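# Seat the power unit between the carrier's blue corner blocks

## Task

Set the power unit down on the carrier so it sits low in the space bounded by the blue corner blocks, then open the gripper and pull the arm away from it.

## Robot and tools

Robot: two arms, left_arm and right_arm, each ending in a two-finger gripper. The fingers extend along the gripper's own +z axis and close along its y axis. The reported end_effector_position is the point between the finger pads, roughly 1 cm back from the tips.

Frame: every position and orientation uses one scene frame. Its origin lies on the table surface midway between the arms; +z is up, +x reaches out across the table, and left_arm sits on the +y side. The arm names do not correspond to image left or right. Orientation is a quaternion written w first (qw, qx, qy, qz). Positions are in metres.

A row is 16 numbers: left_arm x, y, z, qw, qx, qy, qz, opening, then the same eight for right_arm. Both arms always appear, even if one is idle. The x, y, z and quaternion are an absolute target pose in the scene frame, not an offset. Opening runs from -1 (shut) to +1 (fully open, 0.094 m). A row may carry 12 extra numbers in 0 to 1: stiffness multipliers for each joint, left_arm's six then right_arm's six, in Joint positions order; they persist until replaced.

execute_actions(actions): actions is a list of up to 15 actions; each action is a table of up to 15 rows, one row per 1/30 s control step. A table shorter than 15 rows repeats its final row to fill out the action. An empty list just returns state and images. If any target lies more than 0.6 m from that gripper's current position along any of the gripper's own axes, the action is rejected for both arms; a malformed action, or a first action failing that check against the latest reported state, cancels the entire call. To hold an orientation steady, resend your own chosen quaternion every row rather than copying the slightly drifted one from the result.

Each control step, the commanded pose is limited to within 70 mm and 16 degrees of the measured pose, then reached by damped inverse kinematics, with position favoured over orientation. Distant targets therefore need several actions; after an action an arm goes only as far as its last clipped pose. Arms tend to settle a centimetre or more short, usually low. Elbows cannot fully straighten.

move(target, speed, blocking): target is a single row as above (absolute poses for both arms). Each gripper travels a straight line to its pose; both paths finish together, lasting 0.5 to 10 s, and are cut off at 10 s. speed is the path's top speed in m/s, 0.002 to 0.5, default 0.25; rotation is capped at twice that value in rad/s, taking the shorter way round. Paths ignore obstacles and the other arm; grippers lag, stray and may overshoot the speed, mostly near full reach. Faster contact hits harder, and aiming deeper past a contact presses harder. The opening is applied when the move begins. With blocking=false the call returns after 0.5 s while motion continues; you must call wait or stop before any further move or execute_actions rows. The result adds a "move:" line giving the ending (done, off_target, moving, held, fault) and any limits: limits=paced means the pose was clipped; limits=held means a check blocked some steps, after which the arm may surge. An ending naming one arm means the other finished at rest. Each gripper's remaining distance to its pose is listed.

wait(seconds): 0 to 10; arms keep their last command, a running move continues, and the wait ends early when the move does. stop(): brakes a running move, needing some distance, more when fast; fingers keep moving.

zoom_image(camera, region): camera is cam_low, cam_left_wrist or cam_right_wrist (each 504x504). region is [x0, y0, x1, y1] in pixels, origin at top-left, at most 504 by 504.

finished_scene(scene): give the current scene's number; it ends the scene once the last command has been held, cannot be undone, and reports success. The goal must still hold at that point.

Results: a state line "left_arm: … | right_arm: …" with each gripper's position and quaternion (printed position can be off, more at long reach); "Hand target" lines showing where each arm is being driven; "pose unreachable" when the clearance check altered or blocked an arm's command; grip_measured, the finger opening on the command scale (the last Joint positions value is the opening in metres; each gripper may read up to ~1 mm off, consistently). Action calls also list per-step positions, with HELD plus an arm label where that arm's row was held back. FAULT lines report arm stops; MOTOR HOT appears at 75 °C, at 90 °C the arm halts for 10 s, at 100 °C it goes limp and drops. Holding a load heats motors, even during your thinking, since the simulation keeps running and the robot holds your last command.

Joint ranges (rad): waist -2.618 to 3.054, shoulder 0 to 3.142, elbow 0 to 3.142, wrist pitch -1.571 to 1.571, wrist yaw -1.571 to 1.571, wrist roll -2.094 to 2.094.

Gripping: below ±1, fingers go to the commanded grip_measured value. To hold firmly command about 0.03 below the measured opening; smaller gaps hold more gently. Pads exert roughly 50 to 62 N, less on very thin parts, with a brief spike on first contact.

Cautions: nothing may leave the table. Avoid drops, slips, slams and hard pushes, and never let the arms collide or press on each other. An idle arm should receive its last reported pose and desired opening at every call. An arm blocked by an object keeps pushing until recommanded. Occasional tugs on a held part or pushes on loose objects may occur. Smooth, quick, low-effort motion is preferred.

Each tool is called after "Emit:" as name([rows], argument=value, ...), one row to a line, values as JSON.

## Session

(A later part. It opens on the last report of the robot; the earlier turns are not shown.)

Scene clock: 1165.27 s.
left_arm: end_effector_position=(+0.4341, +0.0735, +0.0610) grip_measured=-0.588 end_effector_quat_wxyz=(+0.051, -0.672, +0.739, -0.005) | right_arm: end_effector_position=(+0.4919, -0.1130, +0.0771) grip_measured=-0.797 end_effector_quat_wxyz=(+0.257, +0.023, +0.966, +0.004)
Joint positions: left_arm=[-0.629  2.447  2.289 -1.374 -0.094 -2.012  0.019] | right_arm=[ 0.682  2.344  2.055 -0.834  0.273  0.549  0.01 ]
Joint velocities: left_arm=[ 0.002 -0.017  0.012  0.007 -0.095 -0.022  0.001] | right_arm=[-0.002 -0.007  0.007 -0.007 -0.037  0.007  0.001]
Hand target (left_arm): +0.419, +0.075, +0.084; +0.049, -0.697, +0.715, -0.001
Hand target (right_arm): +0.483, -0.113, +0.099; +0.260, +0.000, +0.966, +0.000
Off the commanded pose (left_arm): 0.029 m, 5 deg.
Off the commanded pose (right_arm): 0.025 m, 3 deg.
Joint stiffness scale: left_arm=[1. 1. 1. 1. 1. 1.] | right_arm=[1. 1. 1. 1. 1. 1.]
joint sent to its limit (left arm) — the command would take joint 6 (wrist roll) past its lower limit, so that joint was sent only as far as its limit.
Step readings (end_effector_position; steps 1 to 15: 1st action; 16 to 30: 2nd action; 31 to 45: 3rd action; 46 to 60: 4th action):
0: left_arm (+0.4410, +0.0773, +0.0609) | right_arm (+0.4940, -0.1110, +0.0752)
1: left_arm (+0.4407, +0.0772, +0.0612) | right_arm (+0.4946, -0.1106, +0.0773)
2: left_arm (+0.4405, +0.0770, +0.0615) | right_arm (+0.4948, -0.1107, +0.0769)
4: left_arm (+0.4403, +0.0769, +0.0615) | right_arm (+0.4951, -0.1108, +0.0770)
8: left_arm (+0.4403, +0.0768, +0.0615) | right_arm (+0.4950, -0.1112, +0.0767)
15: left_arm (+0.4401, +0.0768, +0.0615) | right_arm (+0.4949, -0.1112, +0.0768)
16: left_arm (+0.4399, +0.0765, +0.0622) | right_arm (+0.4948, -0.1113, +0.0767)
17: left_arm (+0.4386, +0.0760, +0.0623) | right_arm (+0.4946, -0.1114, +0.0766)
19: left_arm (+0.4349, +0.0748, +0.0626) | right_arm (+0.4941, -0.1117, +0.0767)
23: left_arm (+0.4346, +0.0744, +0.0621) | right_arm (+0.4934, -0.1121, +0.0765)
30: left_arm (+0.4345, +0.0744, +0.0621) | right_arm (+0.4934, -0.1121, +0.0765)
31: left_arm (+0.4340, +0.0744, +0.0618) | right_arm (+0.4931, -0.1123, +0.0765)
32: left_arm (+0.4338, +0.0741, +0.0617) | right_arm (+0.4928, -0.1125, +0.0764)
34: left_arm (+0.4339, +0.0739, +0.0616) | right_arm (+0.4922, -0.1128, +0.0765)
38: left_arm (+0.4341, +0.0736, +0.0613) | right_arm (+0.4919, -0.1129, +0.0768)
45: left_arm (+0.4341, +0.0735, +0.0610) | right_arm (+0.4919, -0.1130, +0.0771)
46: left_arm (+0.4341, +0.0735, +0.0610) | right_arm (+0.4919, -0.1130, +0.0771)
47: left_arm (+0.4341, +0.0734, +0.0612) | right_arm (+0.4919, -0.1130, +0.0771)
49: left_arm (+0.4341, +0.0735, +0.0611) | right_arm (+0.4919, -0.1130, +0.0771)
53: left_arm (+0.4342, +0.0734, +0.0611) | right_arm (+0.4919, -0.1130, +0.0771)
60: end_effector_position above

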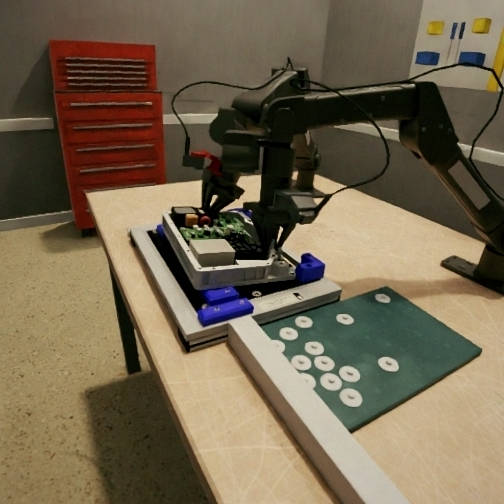

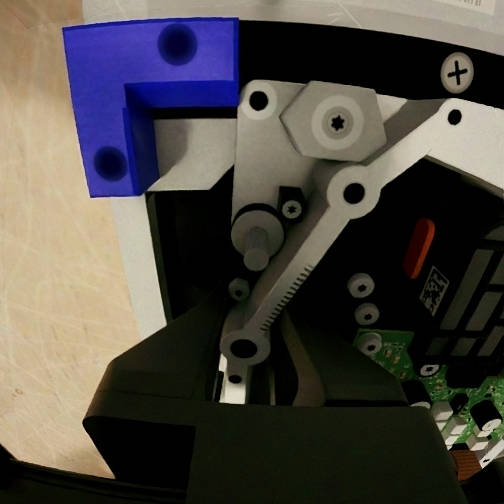

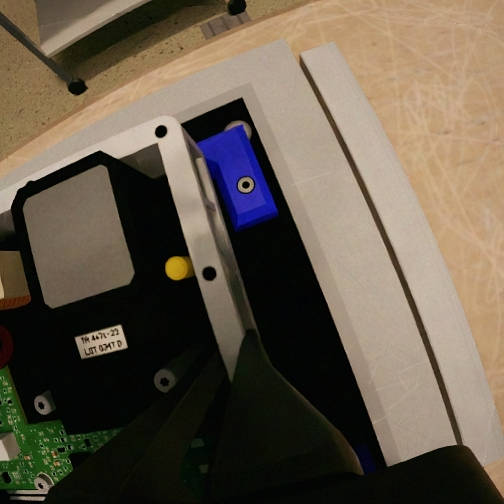

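Emit:
execute_actions([
  [[0.434,0.045,0.075,0.05,-0.68,0.73,0,-0.75, 0.492,-0.145,0.09,0.26,0,0.966,0,-0.9]],
  [[0.434,0.03,0.075,0.05,-0.68,0.73,0,-0.75, 0.492,-0.16,0.09,0.26,0,0.966,0,-0.9]],
  [[0.434,0.03,0.075,0.05,-0.68,0.73,0,-0.75, 0.492,-0.16,0.09,0.26,0,0.966,0,-0.9]],
])

Scene clock: 1174.93 s.
left_arm: end_effector_position=(+0.4301, +0.0630, +0.0602) grip_measured=-0.588 end_effector_quat_wxyz=(+0.041, -0.672, +0.739, -0.012) | right_arm: end_effector_position=(+0.4931, -0.1222, +0.0771) grip_measured=-0.797 end_effector_quat_wxyz=(+0.267, +0.008, +0.963, +0.041)
Joint positions: left_arm=[-0.644  2.448  2.289 -1.366 -0.071 -2.025  0.019] | right_arm=[ 0.642  2.261  1.895 -0.692  0.195  0.49   0.01 ]
Joint velocities: left_arm=[ 0.017  0.002 -0.012 -0.022 -0.007  0.037 -0.   ] | right_arm=[-0.012 -0.017 -0.007 -0.037  0.037  0.037 -0.   ]
Hand target (left_arm): +0.434, +0.073, +0.061; +0.051, -0.672, +0.739, -0.005
Hand target (right_arm): +0.492, -0.158, +0.089; +0.260, +0.001, +0.966, +0.002
Off the commanded pose (left_arm): 0.036 m, 2 deg.
Off the commanded pose (right_arm): 0.040 m, 5 deg.
Joint stiffness scale: left_arm=[1. 1. 1. 1. 1. 1.] | right_arm=[1. 1. 1. 1. 1. 1.]
MOTOR HOT: a motor of the right arm reached 75 °C. Now the hottest motor of the right arm, joint 2 (shoulder), reports 78 °C. The controller's stop level is 90 °C. To cool a motor, set the load down, stop pushing, or move to a pose that needs little force.
Step readings (end_effector_position; steps 1 to 15: 1st action; 16 to 30: 2nd action; 31 to 45: 3rd action):
0: left_arm (+0.4342, +0.0734, +0.0610) | right_arm (+0.4919, -0.1130, +0.0771)
1: left_arm (+0.4344, +0.0733, +0.0605) | right_arm (+0.4921, -0.1144, +0.0765) HELD left_arm
2: left_arm (+0.4343, +0.0729, +0.0605) | right_arm (+0.4920, -0.1148, +0.0765) HELD left_arm
4: left_arm (+0.4342, +0.0707, +0.0604) | right_arm (+0.4920, -0.1167, +0.0767) HELD left_arm
8: left_arm (+0.4333, +0.0672, +0.0604) | right_arm (+0.4928, -0.1195, +0.0765) HELD left_arm
15: left_arm (+0.4329, +0.0664, +0.0604) | right_arm (+0.4930, -0.1199, +0.0768) HELD left_arm
16: left_arm (+0.4329, +0.0664, +0.0604) | right_arm (+0.4929, -0.1206, +0.0766) HELD left_arm
17: left_arm (+0.4327, +0.0660, +0.0603) | right_arm (+0.4929, -0.1209, +0.0767) HELD left_arm
19: left_arm (+0.4315, +0.0642, +0.0603) | right_arm (+0.4929, -0.1219, +0.0771) HELD left_arm
23: left_arm (+0.4301, +0.0630, +0.0603) | right_arm (+0.4931, -0.1223, +0.0773) HELD left_arm
30: left_arm (+0.4301, +0.0630, +0.0602) | right_arm (+0.4930, -0.1222, +0.0771) HELD left_arm
31: left_arm (+0.4301, +0.0630, +0.0602) | right_arm (+0.4931, -0.1222, +0.0771) HELD left_arm
32: left_arm (+0.4301, +0.0630, +0.0602) | right_arm (+0.4931, -0.1222, +0.0771) HELD left_arm
34: left_arm (+0.4301, +0.0630, +0.0602) | right_arm (+0.4931, -0.1222, +0.0771) HELD left_arm
38: left_arm (+0.4301, +0.0630, +0.0602) | right_arm (+0.4931, -0.1222, +0.0771) HELD left_arm
45: end_effector_position above HELD left_arm
HELD left_arm: steps 1 to 45.
pose unreachable (left arm): on one or more control steps of this call, first in action 0 (counted from 0), this arm could not follow its commanded pose, so it was not sent that pose on those steps. On the call's last step it was still not sent that pose. It may still have moved: this result reports where it is.
cause: the commanded pose would bring a part of the arm too close to another arm (this arm's wrist (the part past joint 4) and the other arm's wrist (the part past joint 4)).

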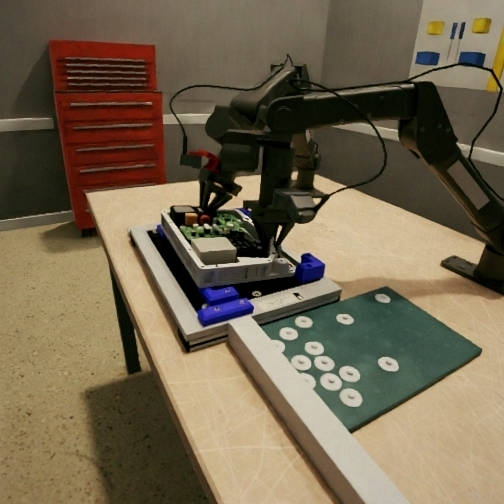

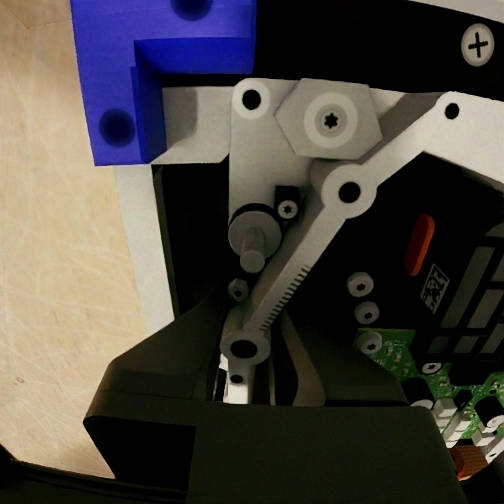

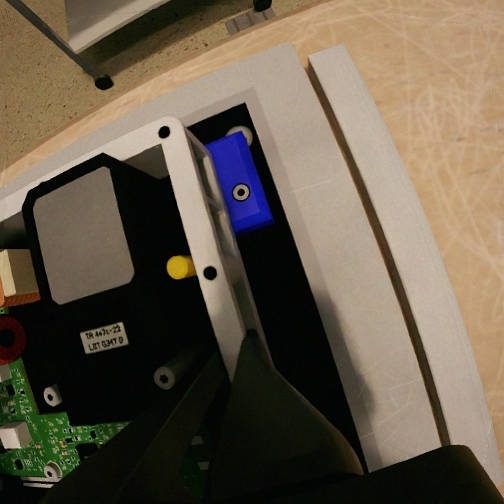

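Emit:
execute_actions([
  [[0.41,0.063,0.065,0.05,-0.68,0.73,0,-0.75, 0.47,-0.124,0.085,0.26,0,0.966,0,-0.9]],
  [[0.395,0.063,0.065,0.05,-0.68,0.73,0,-0.75, 0.455,-0.124,0.085,0.26,0,0.966,0,-0.9]],
  [[0.395,0.063,0.065,0.05,-0.68,0.73,0,-0.75, 0.455,-0.124,0.085,0.26,0,0.966,0,-0.9]],
])

Scene clock: 1184.73 s.
left_arm: end_effector_position=(+0.4100, +0.0630, +0.0591) grip_measured=-0.588 end_effector_quat_wxyz=(+0.048, -0.683, +0.729, -0.014) | right_arm: end_effector_position=(+0.4780, -0.1182, +0.0763) grip_measured=-0.807 end_effector_quat_wxyz=(+0.280, +0.018, +0.960, +0.025)
Joint positions: left_arm=[-0.672  2.339  2.092 -1.273 -0.087 -2.082  0.019] | right_arm=[ 0.683  2.215  1.808 -0.65   0.259  0.534  0.009]
Joint velocities: left_arm=[-0.007 -0.007  0.007 -0.051  0.037 -0.007  0.   ] | right_arm=[ 0.002  0.002 -0.002 -0.037 -0.022 -0.051 -0.001]
Hand target (left_arm): +0.396, +0.063, +0.065; -0.049, +0.679, -0.732, +0.000
Hand target (right_arm): +0.456, -0.124, +0.084; +0.261, -0.000, +0.965, +0.001
Off the commanded pose (left_arm): 0.016 m, 2 deg.
Off the commanded pose (right_arm): 0.025 m, 4 deg.
Joint stiffness scale: left_arm=[1. 1. 1. 1. 1. 1.] | right_arm=[1. 1. 1. 1. 1. 1.]
MOTOR HOT: still on. Now the hottest motor of the right arm, joint 2 (shoulder), reports 81 °C; the controller's stop level is 90 °C.
joint sent to its limit (left arm) — the command would take joint 6 (wrist roll) past its lower limit, so that joint was sent only as far as its limit.
Step readings (end_effector_position; steps 1 to 15: 1st action; 16 to 30: 2nd action; 31 to 45: 3rd action):
0: left_arm (+0.4301, +0.0630, +0.0602) | right_arm (+0.4931, -0.1222, +0.0771)
1: left_arm (+0.4296, +0.0628, +0.0595) | right_arm (+0.4932, -0.1211, +0.0774) HELD right_arm
2: left_arm (+0.4289, +0.0626, +0.0596) | right_arm (+0.4931, -0.1207, +0.0773)
4: left_arm (+0.4261, +0.0625, +0.0593) | right_arm (+0.4913, -0.1201, +0.0767)
8: left_arm (+0.4184, +0.0627, +0.0592) | right_arm (+0.4840, -0.1201, +0.0760)
15: left_arm (+0.4176, +0.0628, +0.0592) | right_arm (+0.4832, -0.1200, +0.0760)
16: left_arm (+0.4167, +0.0629, +0.0591) | right_arm (+0.4821, -0.1201, +0.0758)
17: left_arm (+0.4149, +0.0630, +0.0591) | right_arm (+0.4798, -0.1203, +0.0758)
19: left_arm (+0.4105, +0.0631, +0.0590) | right_arm (+0.4778, -0.1187, +0.0761)
23: left_arm (+0.4099, +0.0631, +0.0590) | right_arm (+0.4780, -0.1182, +0.0762)
30: left_arm (+0.4099, +0.0631, +0.0590) | right_arm (+0.4780, -0.1182, +0.0762)
31: left_arm (+0.4100, +0.0630, +0.0590) | right_arm (+0.4780, -0.1183, +0.0761)
32: left_arm (+0.4100, +0.0630, +0.0591) | right_arm (+0.4780, -0.1182, +0.0761)
34: left_arm (+0.4100, +0.0631, +0.0589) | right_arm (+0.4780, -0.1182, +0.0761)
38: left_arm (+0.4100, +0.0630, +0.0591) | right_arm (+0.4780, -0.1182, +0.0763)
45: end_effector_position above
HELD right_arm: step 1.
pose unreachable (right arm): on one or more control steps of this call, first in action 0 (counted from 0), this arm could not follow its commanded pose, so it was not sent that pose on those steps. It may still have moved: this result reports where it is.
cause: the commanded pose would bring a part of the arm too close to another arm (this arm's wrist (the part past joint 4) and the other arm's wrist (the part past joint 4)).

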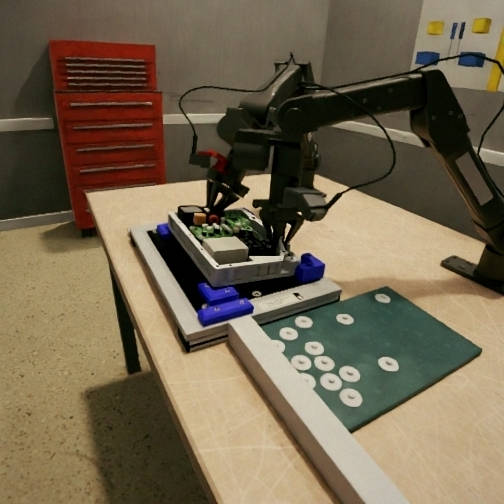

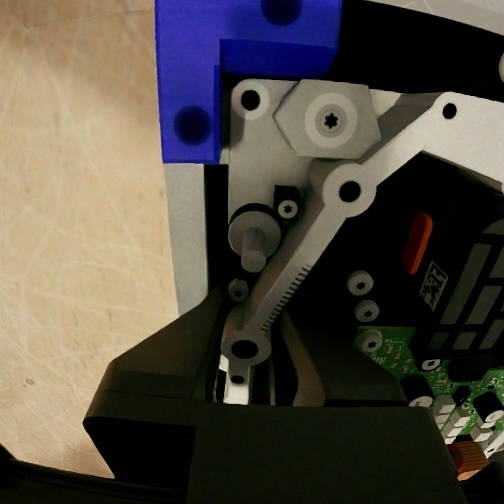

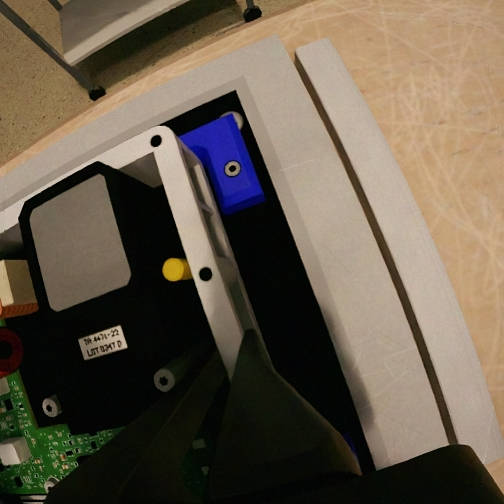

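Lug nestled in the corner. Release and withdraw.

Emit:
execute_actions([
  [[0.41,0.063,0.06,0.05,-0.68,0.73,0,-0.2, 0.478,-0.118,0.076,0.26,0,0.966,0,-0.55]],
  [[0.41,0.063,0.13,0.05,-0.68,0.73,0,-0.2, 0.47,-0.118,0.13,0.26,0,0.966,0,-0.55]],
  [[0.44,0.06,0.22,0.15,-0.3,0.94,0,-0.2, 0.40,-0.16,0.15,0.26,0,0.966,0,-0.55]],
  [[0.47,0.04,0.24,0.2,0,0.98,0,-1, 0.33,-0.18,0.15,0.26,0,0.966,0,-1]],
  [[0.47,0.04,0.24,0.2,0,0.98,0,-1, 0.33,-0.18,0.15,0.26,0,0.966,0,-1]],
])

Scene clock: 1194.07 s.
left_arm: end_effector_position=(+0.4695, +0.0432, +0.2334) grip_measured=-0.986 end_effector_quat_wxyz=(+0.254, -0.003, +0.966, -0.043) | right_arm: end_effector_position=(+0.3308, -0.1752, +0.1491) grip_measured=-0.994 end_effector_quat_wxyz=(+0.255, -0.005, +0.967, +0.007)
Joint positions: left_arm=[-0.681  2.416  2.846 -1.519 -0.206 -0.545  0.001] | right_arm=[ 0.777  1.632  1.337 -0.845  0.294  0.585  0.   ]
Joint velocities: left_arm=[ 0.012  0.007  0.002  0.037  0.007  0.051 -0.001] | right_arm=[-0.012  0.012  0.007 -0.007  0.007  0.095  0.001]
Hand target (left_arm): +0.469, +0.041, +0.239; +0.266, +0.007, +0.963, -0.039
Hand target (right_arm): +0.330, -0.180, +0.150; +0.260, -0.000, +0.966, +0.000
Off the commanded pose (left_arm): 0.007 m, 8 deg.
Off the commanded pose (right_arm): 0.005 m, 1 deg.
Joint stiffness scale: left_arm=[1. 1. 1. 1. 1. 1.] | right_arm=[1. 1. 1. 1. 1. 1.]
MOTOR HOT: still on. Now the hottest motor of the right arm, joint 2 (shoulder), reports 80 °C; the controller's stop level is 90 °C.
elbow stopped short (left arm): the move would have taken joint 3 (elbow) straighter than the controller allows; a more bent joint 3 avoids this.
Step readings (end_effector_position; steps 1 to 15: 1st action; 16 to 30: 2nd action; 31 to 45: 3rd action; 46 to 60: 4th action; 61 to 75: 5th action):
0: left_arm (+0.4100, +0.0630, +0.0591) | right_arm (+0.4780, -0.1182, +0.0763)
1: left_arm (+0.4098, +0.0630, +0.0594) | right_arm (+0.4783, -0.1181, +0.0761)
2: left_arm (+0.4051, +0.0654, +0.0590) | right_arm (+0.4794, -0.1183, +0.0771)
4: left_arm (+0.4041, +0.0660, +0.0568) | right_arm (+0.4822, -0.1170, +0.0804)
8: left_arm (+0.4041, +0.0661, +0.0572) | right_arm (+0.4825, -0.1169, +0.0839)
15: left_arm (+0.4040, +0.0662, +0.0567) | right_arm (+0.4801, -0.1185, +0.0831)
16: left_arm (+0.4038, +0.0662, +0.0617) | right_arm (+0.4790, -0.1192, +0.0864)
17: left_arm (+0.4050, +0.0650, +0.0687) | right_arm (+0.4773, -0.1202, +0.0900)
19: left_arm (+0.4081, +0.0622, +0.0909) | right_arm (+0.4789, -0.1192, +0.1050)
23: left_arm (+0.4198, +0.0549, +0.1275) | right_arm (+0.4828, -0.1167, +0.1321)
30: left_arm (+0.4125, +0.0597, +0.1284) | right_arm (+0.4771, -0.1204, +0.1325)
31: left_arm (+0.4132, +0.0603, +0.1329) | right_arm (+0.4737, -0.1225, +0.1323)
32: left_arm (+0.4164, +0.0597, +0.1385) | right_arm (+0.4598, -0.1307, +0.1279)
34: left_arm (+0.4252, +0.0573, +0.1597) | right_arm (+0.4266, -0.1498, +0.1245)
38: left_arm (+0.4355, +0.0556, +0.2055) | right_arm (+0.3976, -0.1636, +0.1428)
45: left_arm (+0.4396, +0.0595, +0.2178) | right_arm (+0.4016, -0.1594, +0.1548)
46: left_arm (+0.4414, +0.0588, +0.2191) | right_arm (+0.3985, -0.1602, +0.1531)
47: left_arm (+0.4471, +0.0555, +0.2226) | right_arm (+0.3853, -0.1656, +0.1476)
49: left_arm (+0.4573, +0.0490, +0.2297) | right_arm (+0.3509, -0.1768, +0.1379)
53: left_arm (+0.4648, +0.0441, +0.2350) | right_arm (+0.3264, -0.1768, +0.1434)
60: left_arm (+0.4687, +0.0431, +0.2344) | right_arm (+0.3300, -0.1756, +0.1487)
61: left_arm (+0.4691, +0.0433, +0.2343) | right_arm (+0.3302, -0.1756, +0.1488)
62: left_arm (+0.4695, +0.0435, +0.2338) | right_arm (+0.3303, -0.1755, +0.1488)
64: left_arm (+0.4697, +0.0436, +0.2335) | right_arm (+0.3305, -0.1754, +0.1490)
68: left_arm (+0.4693, +0.0428, +0.2332) | right_arm (+0.3308, -0.1753, +0.1491)
75: end_effector_position above

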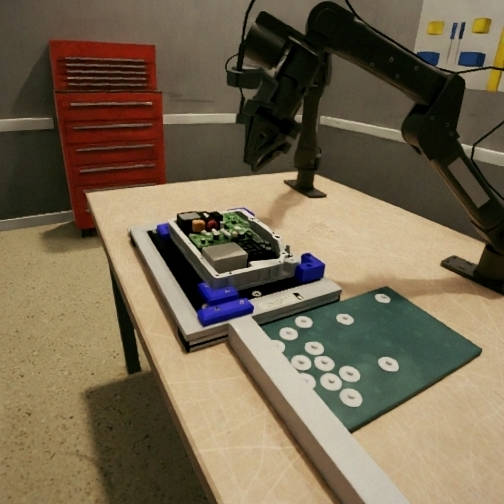

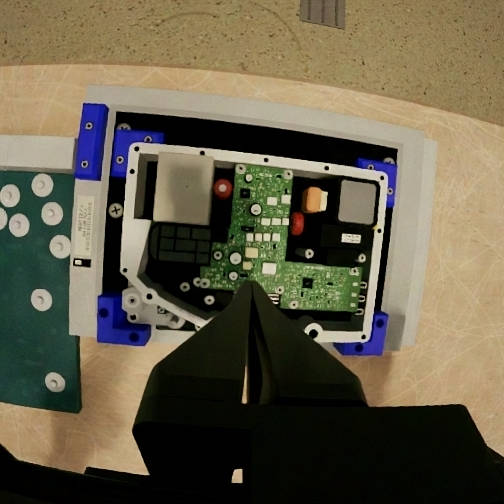

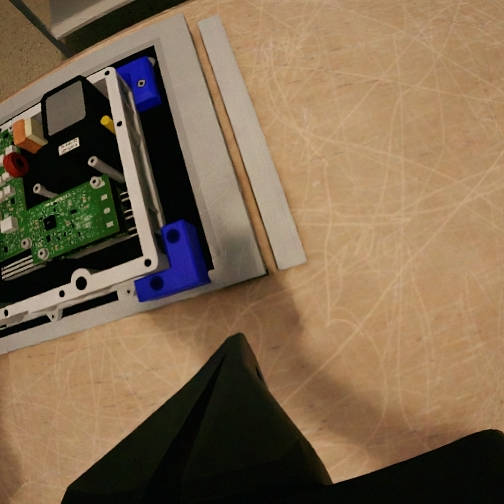

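Seated.

Emit:
move(target=[0.33,0.2,0.18,0.2,0,0.98,0,-1, 0.33,-0.18,0.15,0.26,0,0.966,0,-1])

Emit:
finished_scene(scene=1)

Scene clock: 1204.60 s.
left_arm: end_effector_position=(+0.3294, +0.1942, +0.1743) grip_measured=-0.986 end_effector_quat_wxyz=(+0.190, +0.001, +0.982, +0.006) | right_arm: end_effector_position=(+0.3309, -0.1753, +0.1492) grip_measured=-0.994 end_effector_quat_wxyz=(+0.255, -0.005, +0.967, +0.007)
Joint positions: left_arm=[-0.517  1.507  1.361 -1.079 -0.165 -0.394  0.001] | right_arm=[ 0.777  1.632  1.337 -0.844  0.294  0.585  0.   ]
Joint velocities: left_arm=[-0.017 -0.017 -0.022  0.022 -0.066  0.022  0.001] | right_arm=[-0.017  0.002 -0.012 -0.037 -0.095 -0.11  -0.   ]
Hand target (left_arm): +0.329, +0.197, +0.179; +0.201, -0.000, +0.980, +0.001
Hand target (right_arm): +0.330, -0.180, +0.150; +0.260, +0.000, +0.966, -0.000
Off the commanded pose (left_arm): 0.008 m, 1 deg.
Off the commanded pose (right_arm): 0.005 m, 1 deg.
Joint stiffness scale: left_arm=[1. 1. 1. 1. 1. 1.] | right_arm=[1. 1. 1. 1. 1. 1.]
MOTOR HOT: cleared. Now the hottest motor of the right arm, joint 2 (shoulder), reports 71 °C.
move: done

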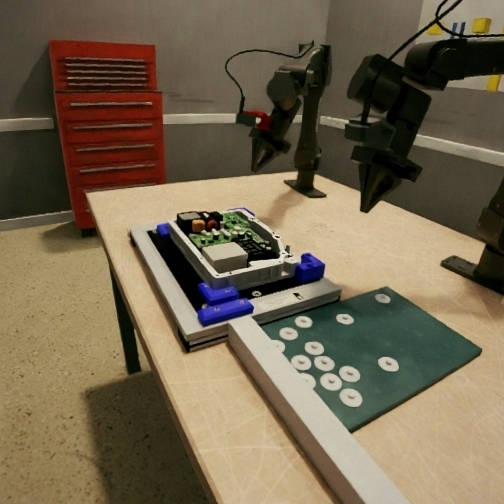

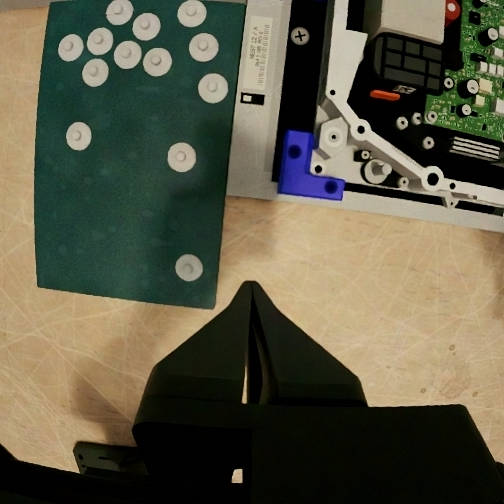

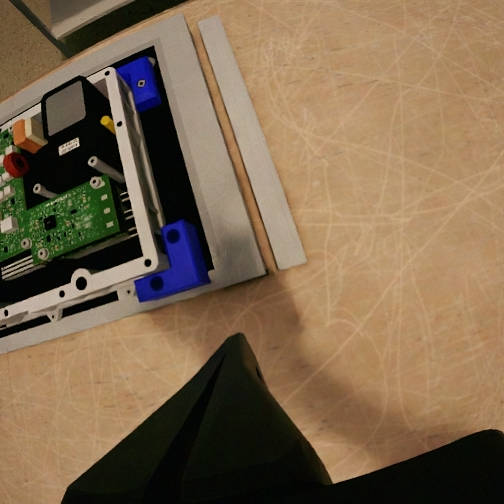

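The scene is finished: the task was done.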